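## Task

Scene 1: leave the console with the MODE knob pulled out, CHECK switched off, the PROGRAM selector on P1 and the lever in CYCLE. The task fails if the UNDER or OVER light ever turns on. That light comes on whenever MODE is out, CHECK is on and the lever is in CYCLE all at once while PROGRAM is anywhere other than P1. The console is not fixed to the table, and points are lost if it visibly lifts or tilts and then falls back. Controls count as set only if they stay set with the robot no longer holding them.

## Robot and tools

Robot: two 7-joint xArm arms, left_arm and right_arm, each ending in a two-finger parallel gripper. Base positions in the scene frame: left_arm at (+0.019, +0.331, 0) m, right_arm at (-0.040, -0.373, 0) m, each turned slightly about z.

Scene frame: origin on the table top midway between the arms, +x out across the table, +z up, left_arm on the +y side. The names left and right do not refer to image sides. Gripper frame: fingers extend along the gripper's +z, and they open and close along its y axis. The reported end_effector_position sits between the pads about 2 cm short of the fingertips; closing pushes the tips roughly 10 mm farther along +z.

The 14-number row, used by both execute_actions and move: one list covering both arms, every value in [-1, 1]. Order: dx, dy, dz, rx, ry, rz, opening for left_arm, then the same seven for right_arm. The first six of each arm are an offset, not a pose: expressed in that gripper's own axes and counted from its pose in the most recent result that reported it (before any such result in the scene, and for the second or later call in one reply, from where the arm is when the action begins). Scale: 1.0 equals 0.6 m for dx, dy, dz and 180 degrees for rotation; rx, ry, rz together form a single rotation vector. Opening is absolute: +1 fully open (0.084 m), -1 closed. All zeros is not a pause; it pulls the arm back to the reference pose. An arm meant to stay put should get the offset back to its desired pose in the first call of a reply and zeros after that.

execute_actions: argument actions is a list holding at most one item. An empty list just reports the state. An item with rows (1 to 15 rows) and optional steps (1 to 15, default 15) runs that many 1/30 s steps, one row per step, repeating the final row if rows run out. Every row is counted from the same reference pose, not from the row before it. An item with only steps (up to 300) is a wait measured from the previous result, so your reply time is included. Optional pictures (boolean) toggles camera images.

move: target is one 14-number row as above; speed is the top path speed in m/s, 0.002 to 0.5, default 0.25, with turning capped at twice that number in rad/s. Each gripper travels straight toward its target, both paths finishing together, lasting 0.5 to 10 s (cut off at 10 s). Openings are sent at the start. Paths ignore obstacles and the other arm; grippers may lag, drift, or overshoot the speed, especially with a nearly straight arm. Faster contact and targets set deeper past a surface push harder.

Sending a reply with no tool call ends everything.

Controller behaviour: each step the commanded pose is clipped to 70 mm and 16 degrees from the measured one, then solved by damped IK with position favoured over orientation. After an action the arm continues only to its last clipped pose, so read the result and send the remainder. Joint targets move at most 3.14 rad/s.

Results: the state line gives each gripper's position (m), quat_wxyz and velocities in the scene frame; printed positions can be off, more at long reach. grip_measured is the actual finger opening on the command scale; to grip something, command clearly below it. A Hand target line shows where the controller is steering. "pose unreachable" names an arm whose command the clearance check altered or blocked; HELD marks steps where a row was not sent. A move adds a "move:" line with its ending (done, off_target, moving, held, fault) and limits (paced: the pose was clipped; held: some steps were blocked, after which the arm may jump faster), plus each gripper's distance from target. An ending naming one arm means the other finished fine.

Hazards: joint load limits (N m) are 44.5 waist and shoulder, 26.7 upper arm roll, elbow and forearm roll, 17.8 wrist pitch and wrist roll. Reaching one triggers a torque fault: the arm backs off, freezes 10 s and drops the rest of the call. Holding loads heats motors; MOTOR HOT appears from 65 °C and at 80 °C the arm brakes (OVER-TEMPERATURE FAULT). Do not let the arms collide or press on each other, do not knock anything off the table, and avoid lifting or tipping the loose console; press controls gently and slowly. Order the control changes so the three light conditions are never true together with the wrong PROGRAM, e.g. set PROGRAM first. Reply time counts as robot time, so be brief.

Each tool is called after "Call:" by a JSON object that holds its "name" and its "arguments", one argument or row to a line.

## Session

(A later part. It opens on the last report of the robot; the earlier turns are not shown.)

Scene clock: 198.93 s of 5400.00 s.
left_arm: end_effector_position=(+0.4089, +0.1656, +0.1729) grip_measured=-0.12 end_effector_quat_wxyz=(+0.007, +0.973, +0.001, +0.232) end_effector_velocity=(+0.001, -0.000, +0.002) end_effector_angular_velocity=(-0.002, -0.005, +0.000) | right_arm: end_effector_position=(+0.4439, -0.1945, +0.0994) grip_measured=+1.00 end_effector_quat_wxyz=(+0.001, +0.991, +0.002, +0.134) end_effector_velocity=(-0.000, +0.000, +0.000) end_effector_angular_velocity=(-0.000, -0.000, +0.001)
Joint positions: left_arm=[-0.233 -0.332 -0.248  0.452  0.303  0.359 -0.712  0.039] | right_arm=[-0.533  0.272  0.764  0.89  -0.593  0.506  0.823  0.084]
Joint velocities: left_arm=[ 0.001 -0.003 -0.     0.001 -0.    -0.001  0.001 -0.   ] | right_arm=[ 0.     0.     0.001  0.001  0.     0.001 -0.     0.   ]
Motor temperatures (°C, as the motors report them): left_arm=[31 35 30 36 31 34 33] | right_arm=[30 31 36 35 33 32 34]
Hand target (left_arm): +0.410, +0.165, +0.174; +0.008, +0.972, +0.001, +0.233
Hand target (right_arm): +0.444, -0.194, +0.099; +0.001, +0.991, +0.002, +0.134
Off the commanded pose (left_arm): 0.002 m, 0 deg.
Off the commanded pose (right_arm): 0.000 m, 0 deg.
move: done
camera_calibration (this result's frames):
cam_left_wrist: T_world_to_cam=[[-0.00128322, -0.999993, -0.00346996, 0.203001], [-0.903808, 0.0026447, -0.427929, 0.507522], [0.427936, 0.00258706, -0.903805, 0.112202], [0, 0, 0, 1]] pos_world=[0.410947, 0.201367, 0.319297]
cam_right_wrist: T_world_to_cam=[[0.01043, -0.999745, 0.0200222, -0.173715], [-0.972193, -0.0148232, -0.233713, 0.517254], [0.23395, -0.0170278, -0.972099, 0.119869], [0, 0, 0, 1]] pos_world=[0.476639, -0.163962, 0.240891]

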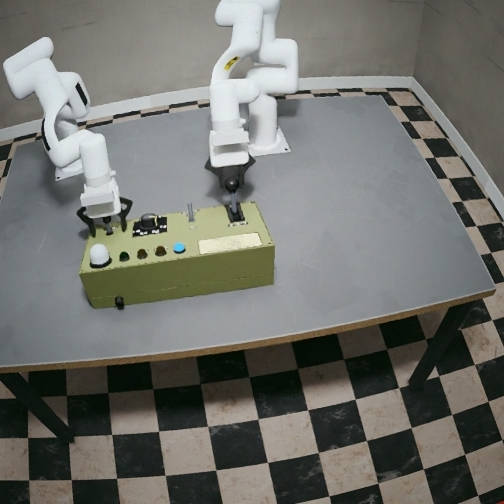

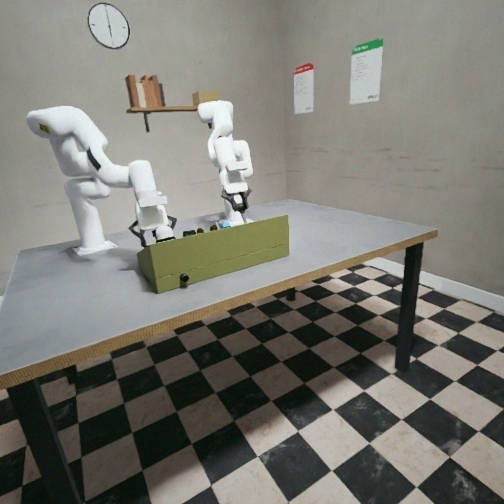

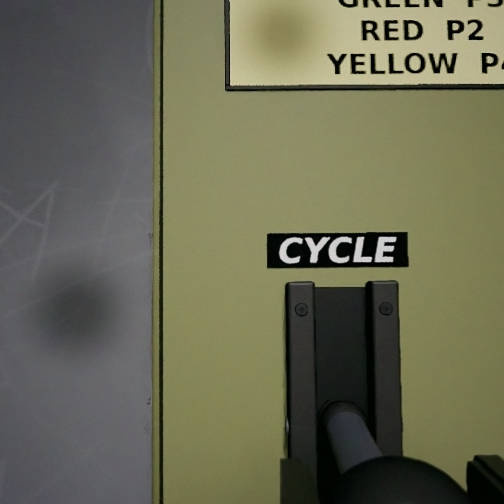

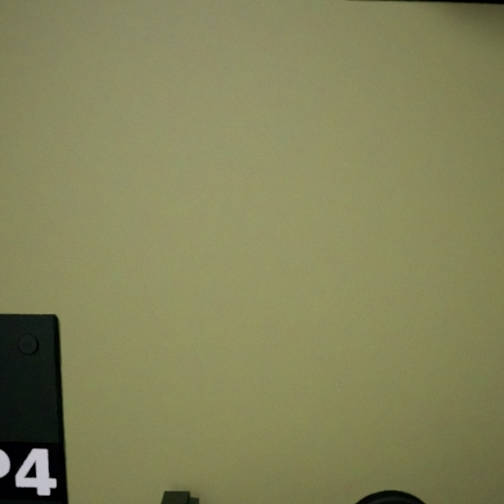

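Call:
{"name": "move", "arguments": {
  "target": [0.0745,0,0.015,0,0,0,-1,0,0,0,0,0,0,1],
  "speed": 0.03
}}

Call:
{"name": "move", "arguments": {
  "target": [0.049,0,0.04,0,0,0,-1,0,0,0,0,0,0,1],
  "speed": 0.03
}}

Scene clock: 204.43 s of 5400.00 s.
left_arm: end_effector_position=(+0.4516, +0.1656, +0.1830) grip_measured=-0.12 end_effector_quat_wxyz=(+0.006, +0.973, +0.000, +0.230) end_effector_velocity=(+0.001, +0.000, +0.001) end_effector_angular_velocity=(+0.000, -0.001, +0.001) | right_arm: end_effector_position=(+0.4439, -0.1945, +0.0994) grip_measured=+1.00 end_effector_quat_wxyz=(+0.001, +0.991, +0.002, +0.134) end_effector_velocity=(+0.000, -0.001, -0.000) end_effector_angular_velocity=(-0.000, +0.000, -0.001)
Joint positions: left_arm=[-0.203 -0.211 -0.227  0.592  0.319  0.38  -0.672  0.039] | right_arm=[-0.533  0.272  0.764  0.89  -0.593  0.506  0.823  0.084]
Joint velocities: left_arm=[ 0.002 -0.001 -0.     0.002 -0.     0.001  0.    -0.   ] | right_arm=[-0.001  0.    -0.001 -0.    -0.    -0.     0.     0.   ]
Motor temperatures (°C, as the motors report them): left_arm=[31 35 30 36 31 34 33] | right_arm=[30 31 36 35 33 32 34]
Hand target (left_arm): +0.453, +0.166, +0.185; +0.007, +0.973, +0.001, +0.232
Hand target (right_arm): +0.444, -0.194, +0.099; +0.001, +0.991, +0.002, +0.134
Off the commanded pose (left_arm): 0.002 m, 0 deg.
Off the commanded pose (right_arm): 0.000 m, 0 deg.
After step 100, 0.47 s passed at rest.
move: done
camera_calibration (this result's frames):
cam_left_wrist: T_world_to_cam=[[-0.00218512, -0.999984, -0.00522422, 0.203888], [-0.905595, 0.00419461, -0.424122, 0.550319], [0.424137, 0.00380427, -0.90559, 0.10484], [0, 0, 0, 1]] pos_world=[0.454345, 0.201178, 0.32941]
cam_right_wrist: T_world_to_cam=[[0.0104301, -0.999745, 0.0200222, -0.173715], [-0.972193, -0.0148233, -0.233713, 0.517253], [0.23395, -0.0170278, -0.972099, 0.119869], [0, 0, 0, 1]] pos_world=[0.476639, -0.163962, 0.240891]

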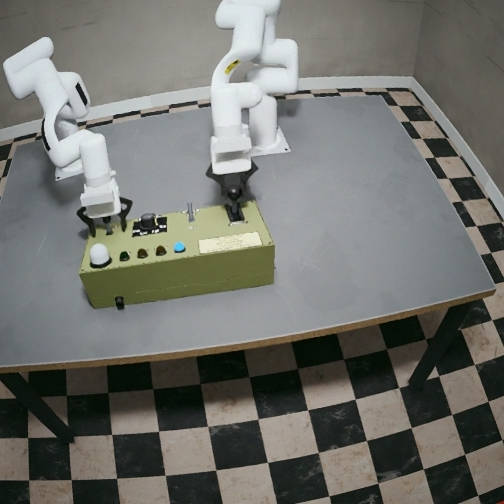

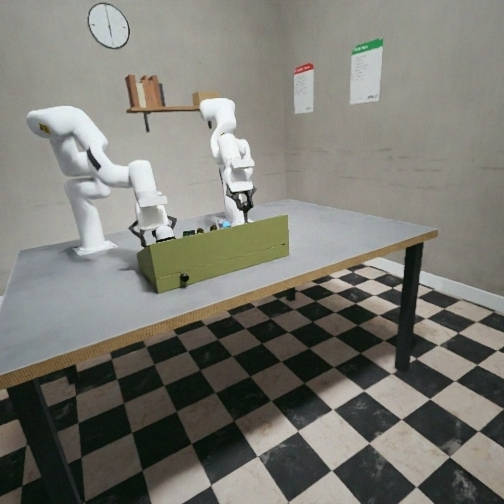

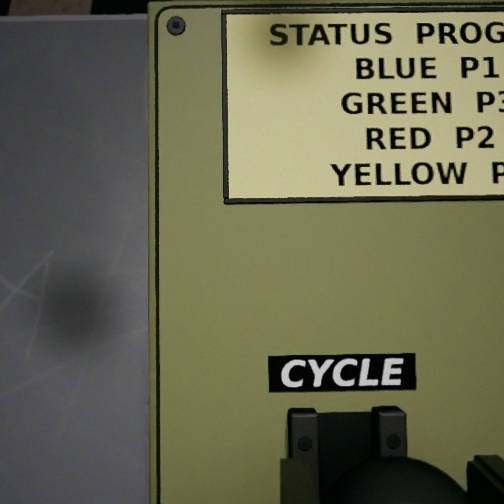

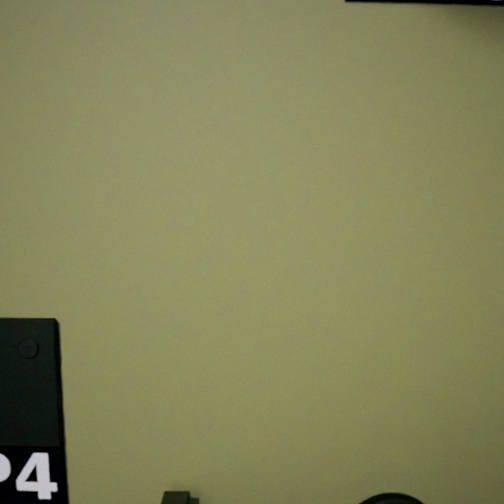

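Scene clock: 205.97 s of 5400.00 s.
left_arm: end_effector_position=(+0.4887, +0.1652, +0.1746) grip_measured=-0.12 end_effector_quat_wxyz=(+0.007, +0.973, +0.000, +0.230) end_effector_velocity=(+0.000, -0.000, +0.000) end_effector_angular_velocity=(+0.001, -0.001, -0.002) | right_arm: end_effector_position=(+0.4439, -0.1945, +0.0994) grip_measured=+1.00 end_effector_quat_wxyz=(+0.001, +0.991, +0.002, +0.134) end_effector_velocity=(+0.000, -0.000, -0.000) end_effector_angular_velocity=(+0.000, -0.000, +0.000)
Joint positions: left_arm=[-0.168 -0.076 -0.223  0.701  0.378  0.356 -0.686  0.039] | right_arm=[-0.533  0.272  0.764  0.89  -0.593  0.506  0.823  0.084]
Joint velocities: left_arm=[-0.001 -0.    -0.     0.     0.001  0.     0.    -0.   ] | right_arm=[ 0.001  0.    -0.001 -0.     0.    -0.    -0.    -0.   ]
Motor temperatures (°C, as the motors report them): left_arm=[31 35 30 36 31 34 33] | right_arm=[30 31 36 35 33 32 34]
Hand target (left_arm): +0.489, +0.165, +0.175; +0.006, +0.973, +0.000, +0.230
Hand target (right_arm): +0.444, -0.194, +0.099; +0.001, +0.991, +0.002, +0.134
Off the commanded pose (left_arm): 0.000 m, 0 deg.
Off the commanded pose (right_arm): 0.000 m, 0 deg.
move: done
camera_calibration (this result's frames):
cam_left_wrist: T_world_to_cam=[[-0.00261283, -0.999985, -0.00480947, 0.203634], [-0.905408, 0.00440746, -0.42452, 0.580297], [0.424535, 0.00324533, -0.905406, 0.0814385], [0, 0, 0, 1]] pos_world=[0.491364, 0.200809, 0.321062]
cam_right_wrist: T_world_to_cam=[[0.0104303, -0.999745, 0.0200222, -0.173715], [-0.972193, -0.0148235, -0.233713, 0.517253], [0.23395, -0.0170278, -0.972099, 0.119869], [0, 0, 0, 1]] pos_world=[0.476638, -0.163962, 0.240891]

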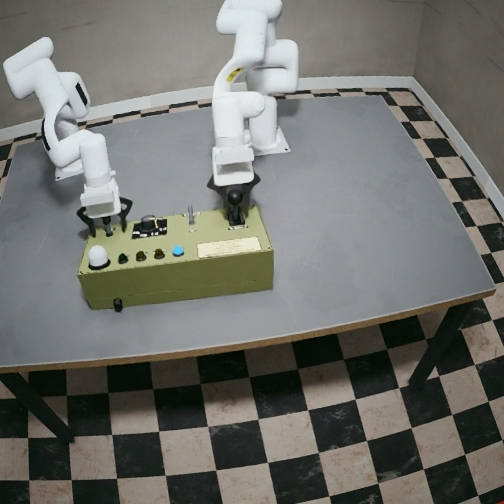

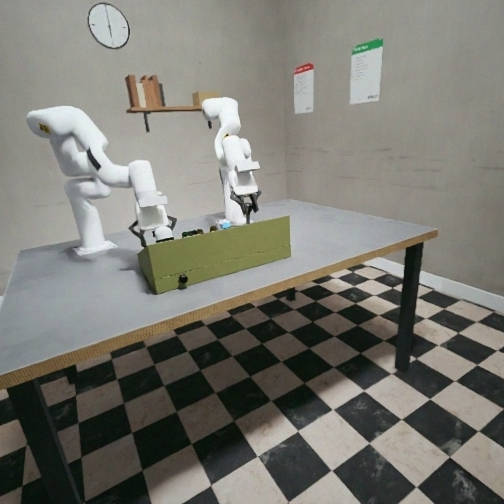

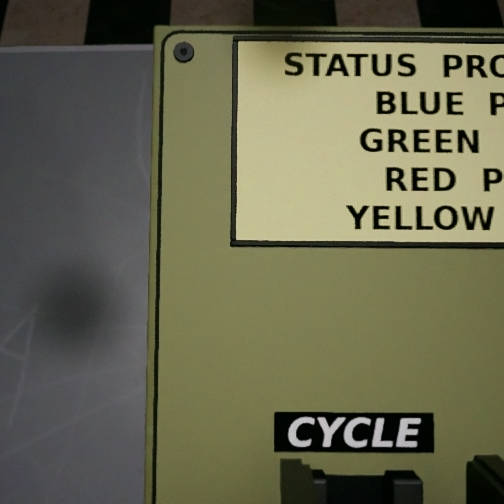

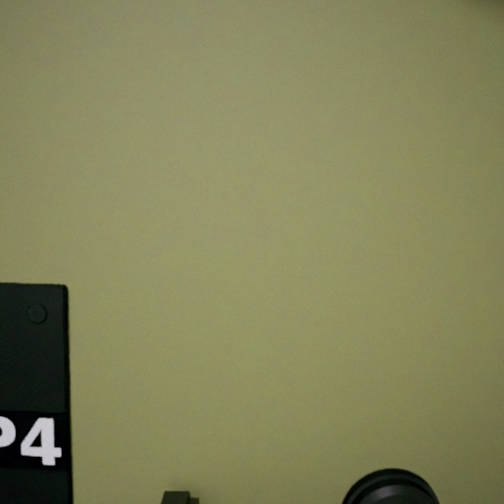

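Call:
{"name": "move", "arguments": {
  "target": [-0.006,0,0,0,0,0,1,0,0,0,0,0,0,1],
  "speed": 0.02
}}

Call:
{"name": "move", "arguments": {
  "target": [-0.05,0,-0.2,0,0,0,1,0,0,0,-0.2,0,0,1],
  "speed": 0.15
}}

Call:
{"name": "zoom_image", "arguments": {
  "camera": "cam_high",
  "region": [70, 140, 290, 320]
}}

Scene clock: 212.03 s of 5400.00 s.
left_arm: end_effector_position=(+0.4855, +0.1653, +0.1730) grip_measured=+1.00 end_effector_quat_wxyz=(+0.007, +0.973, +0.000, +0.230) end_effector_velocity=(-0.000, +0.001, -0.000) end_effector_angular_velocity=(-0.000, +0.001, +0.002) | right_arm: end_effector_position=(+0.4439, -0.1945, +0.0994) grip_measured=+1.00 end_effector_quat_wxyz=(+0.001, +0.991, +0.002, +0.134) end_effector_velocity=(-0.000, +0.001, +0.000) end_effector_angular_velocity=(+0.000, -0.001, +0.002)
Joint positions: left_arm=[-0.17  -0.082 -0.223  0.689  0.382  0.351 -0.693  0.084] | right_arm=[-0.533  0.272  0.764  0.89  -0.593  0.506  0.823  0.084]
Joint velocities: left_arm=[-0.    -0.     0.001 -0.001 -0.001  0.    -0.     0.   ] | right_arm=[ 0.002 -0.     0.001  0.     0.    -0.     0.    -0.   ]
Motor temperatures (°C, as the motors report them): left_arm=[31 35 30 36 31 34 33] | right_arm=[30 31 36 35 33 32 34]
Hand target (left_arm): +0.485, +0.165, +0.173; +0.007, +0.973, +0.000, +0.230
Hand target (right_arm): +0.444, -0.194, +0.099; +0.001, +0.991, +0.002, +0.134
Off the commanded pose (left_arm): 0.000 m, 0 deg.
Off the commanded pose (right_arm): 0.000 m, 0 deg.
After step 90, 2.37 s passed at rest.
move: done
camera_calibration (this result's frames):
cam_left_wrist: T_world_to_cam=[[-0.002462, -0.999986, -0.00475584, 0.203587], [-0.905416, 0.00424807, -0.424505, 0.576772], [0.424519, 0.00326088, -0.905413, 0.0813317], [0, 0, 0, 1]] pos_world=[0.488193, 0.200869, 0.319449]
cam_right_wrist: T_world_to_cam=[[0.0104301, -0.999745, 0.0200223, -0.173715], [-0.972193, -0.0148233, -0.233713, 0.517253], [0.23395, -0.0170278, -0.972099, 0.119869], [0, 0, 0, 1]] pos_world=[0.476639, -0.163962, 0.240891]

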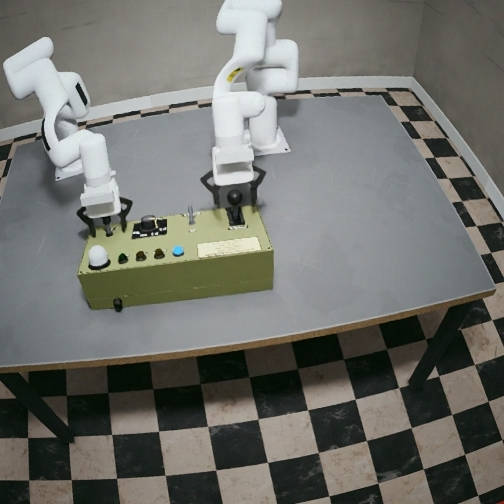

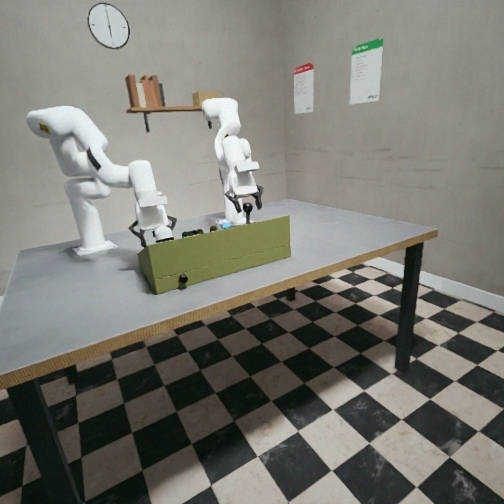

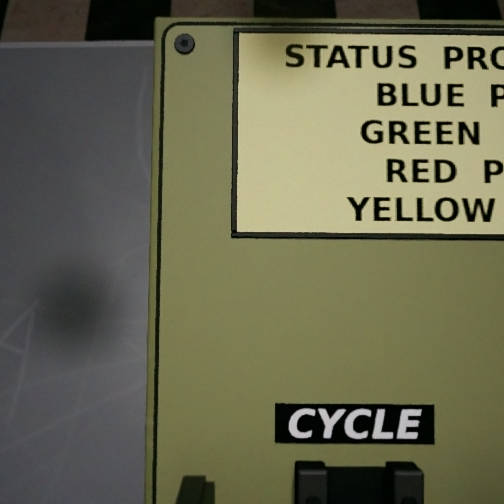

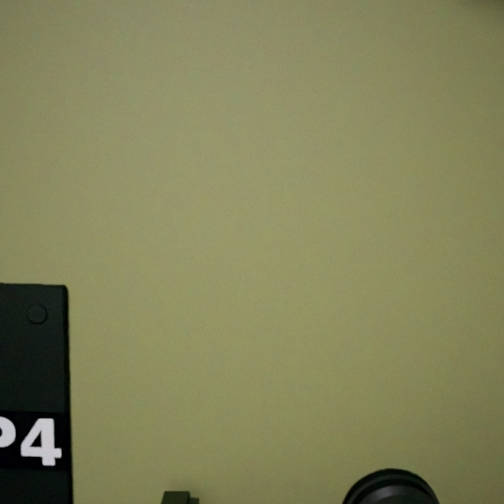

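Scene clock: 214.43 s of 5400.00 s.
left_arm: end_effector_position=(+0.4051, +0.1666, +0.2669) grip_measured=+1.00 end_effector_quat_wxyz=(+0.006, +0.973, +0.000, +0.230) end_effector_velocity=(-0.000, +0.000, -0.002) end_effector_angular_velocity=(+0.002, +0.004, +0.000) | right_arm: end_effector_position=(+0.4451, -0.1829, +0.1181) grip_measured=+1.00 end_effector_quat_wxyz=(+0.300, +0.942, -0.035, +0.147) end_effector_velocity=(-0.001, -0.000, -0.001) end_effector_angular_velocity=(+0.001, -0.000, +0.002)
Joint positions: left_arm=[-0.299 -0.504 -0.199  0.604  0.148  0.68  -0.554  0.084] | right_arm=[-0.085  0.508  0.679  1.273 -1.001  1.328  1.277  0.084]
Joint velocities: left_arm=[ 0.     0.002 -0.    -0.002  0.001  0.001 -0.     0.   ] | right_arm=[-0.056  0.021  0.07  -0.002 -0.031  0.023  0.016  0.   ]
Motor temperatures (°C, as the motors report them): left_arm=[31 35 30 36 31 34 33] | right_arm=[30 31 36 35 33 32 34]
Hand target (left_arm): +0.405, +0.166, +0.267; +0.006, +0.973, +0.000, +0.230
Hand target (right_arm): +0.444, -0.195, +0.100; +0.308, +0.942, -0.040, +0.129
Off the commanded pose (left_arm): 0.000 m, 0 deg.
Off the commanded pose (right_arm): 0.022 m, 2 deg.
move: off_target (right_arm)
camera_calibration (this result's frames):
cam_left_wrist: T_world_to_cam=[[-0.00218494, -0.999983, -0.00547633, 0.205271], [-0.905617, 0.00430117, -0.424076, 0.543804], [0.424092, 0.00403287, -0.90561, 0.200587], [0, 0, 0, 1]] pos_world=[0.407859, 0.202119, 0.413392]
cam_right_wrist: T_world_to_cam=[[-0.146463, -0.808619, 0.56981, -0.122667], [-0.964035, -0.0124653, -0.265483, 0.523565], [0.221777, -0.5882, -0.777712, 0.0158757], [0, 0, 0, 1]] pos_world=[0.483248, -0.0833267, 0.221241]

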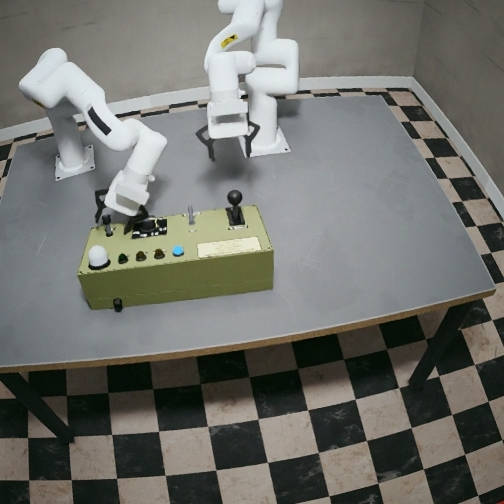

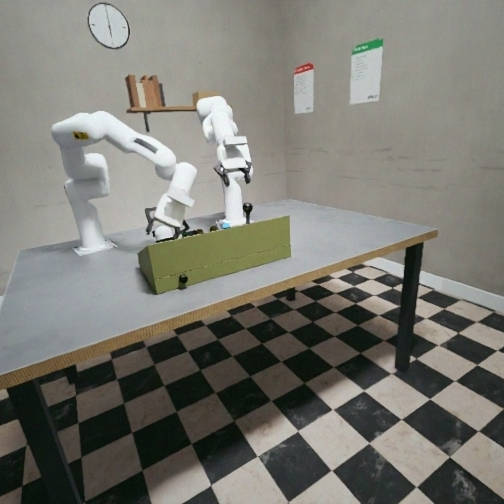

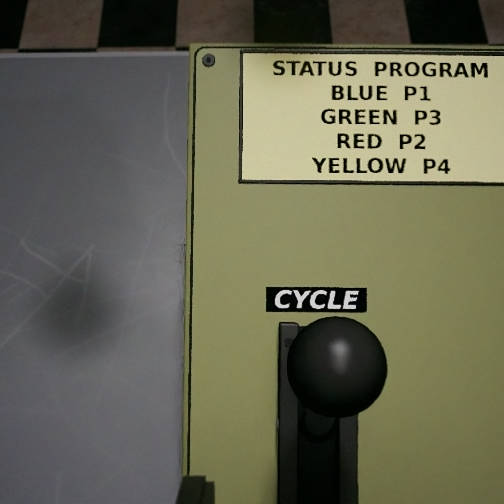

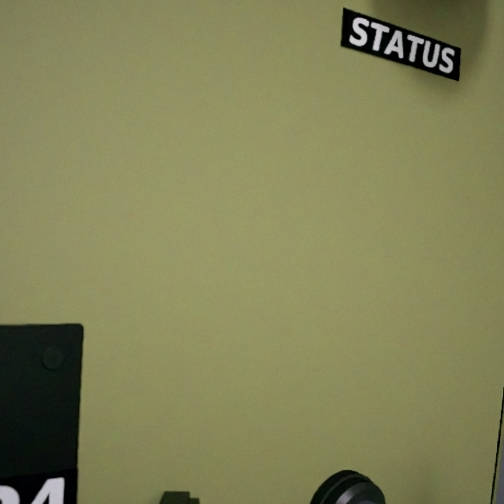

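Region (70, 140, 290, 320) of cam_high's 504x504 image, scaled by 2.291, with more detail than that image has; it fills the top 412 rows of this view, and the rest is white.

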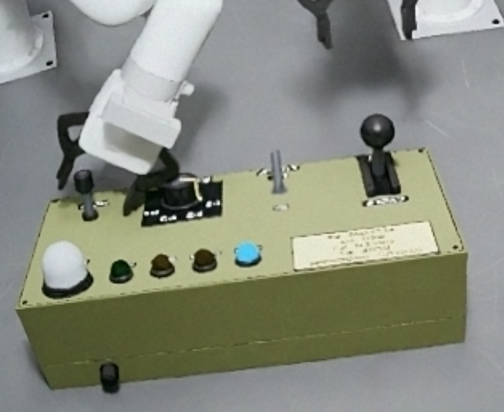

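Call:
{"name": "move", "arguments": {
  "target": [0,0,0,0,0,0,1,0.053,0.114,-0.156,0.2,0,0,1],
  "speed": 0.1
}}

Call:
{"name": "zoom_image", "arguments": {
  "camera": "cam_high",
  "region": [70, 140, 290, 320]
}}

Scene clock: 225.07 s of 5400.00 s.
left_arm: end_effector_position=(+0.4051, +0.1666, +0.2669) grip_measured=+1.00 end_effector_quat_wxyz=(+0.006, +0.973, +0.000, +0.230) end_effector_velocity=(+0.000, -0.001, +0.001) end_effector_angular_velocity=(+0.001, -0.002, -0.002) | right_arm: end_effector_position=(+0.4406, -0.1846, +0.2374) grip_measured=+1.00 end_effector_quat_wxyz=(-0.007, +0.989, +0.012, +0.148) end_effector_velocity=(-0.001, +0.001, -0.001) end_effector_angular_velocity=(+0.002, +0.004, +0.002)
Joint positions: left_arm=[-0.299 -0.504 -0.199  0.604  0.148  0.68  -0.554  0.084] | right_arm=[-0.521 -0.068  0.775  0.997 -0.073  0.765  0.423  0.084]
Joint velocities: left_arm=[-0.     0.001 -0.001  0.001  0.002 -0.001 -0.    -0.   ] | right_arm=[ 0.001  0.001  0.    -0.001  0.003  0.    -0.002 -0.   ]
Motor temperatures (°C, as the motors report them): left_arm=[31 35 30 36 31 34 33] | right_arm=[30 31 36 35 33 32 35]
Hand target (left_arm): +0.405, +0.167, +0.267; +0.006, +0.973, +0.000, +0.230
Hand target (right_arm): +0.441, -0.185, +0.238; -0.007, +0.989, +0.012, +0.148
Off the commanded pose (left_arm): 0.000 m, 0 deg.
Off the commanded pose (right_arm): 0.001 m, 0 deg.
After step 90, 4.20 s passed at rest.
move: done
camera_calibration (this result's frames):
cam_left_wrist: T_world_to_cam=[[-0.00218545, -0.999983, -0.00547587, 0.205271], [-0.905616, 0.00430144, -0.424077, 0.543805], [0.424093, 0.00403223, -0.90561, 0.200587], [0, 0, 0, 1]] pos_world=[0.407859, 0.202119, 0.413393]
cam_right_wrist: T_world_to_cam=[[0.0315338, -0.99948, 0.00677565, -0.172704], [-0.964496, -0.032207, -0.262126, 0.546606], [0.262208, 0.00173073, -0.96501, 0.244259], [0, 0, 0, 1]] pos_world=[0.468599, -0.155432, 0.380162]

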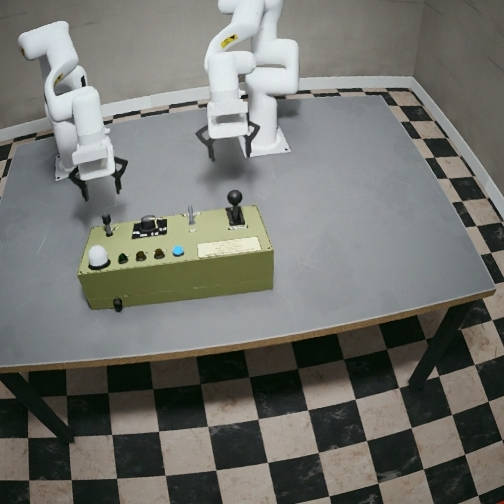

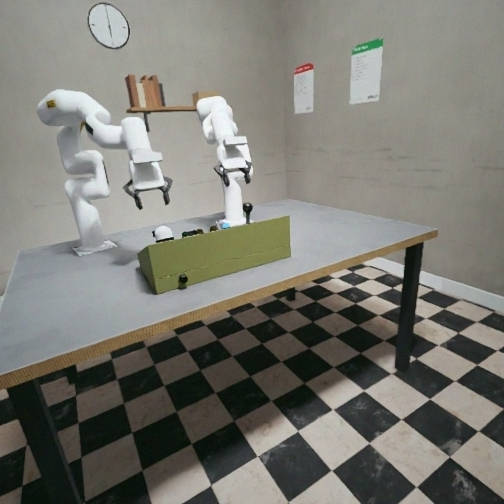

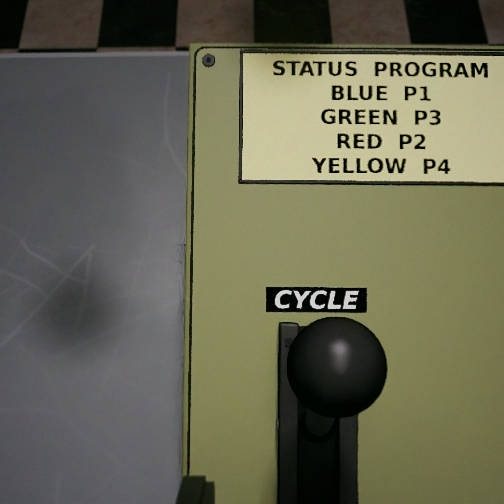

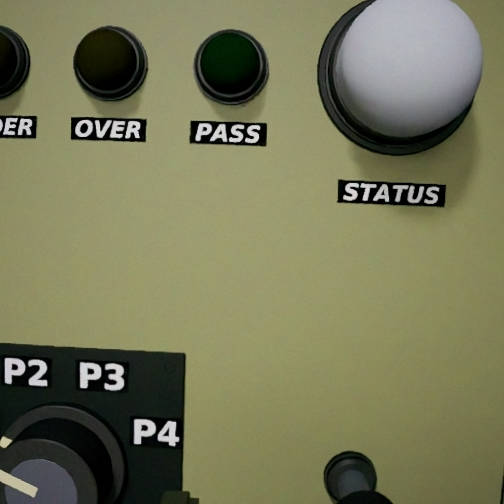

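Region (70, 140, 290, 320) of cam_high's 504x504 image, scaled by 2.291, with more detail than that image has; it fills the top 412 rows of this view, and the rest is white.

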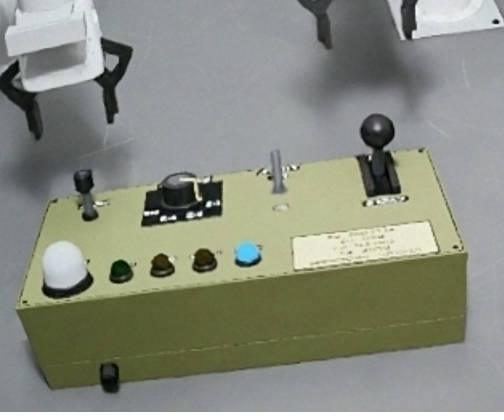

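Call:
{"name": "finished_scene", "arguments": {
  "scene": 1
}}

The scene is finished: the task was done.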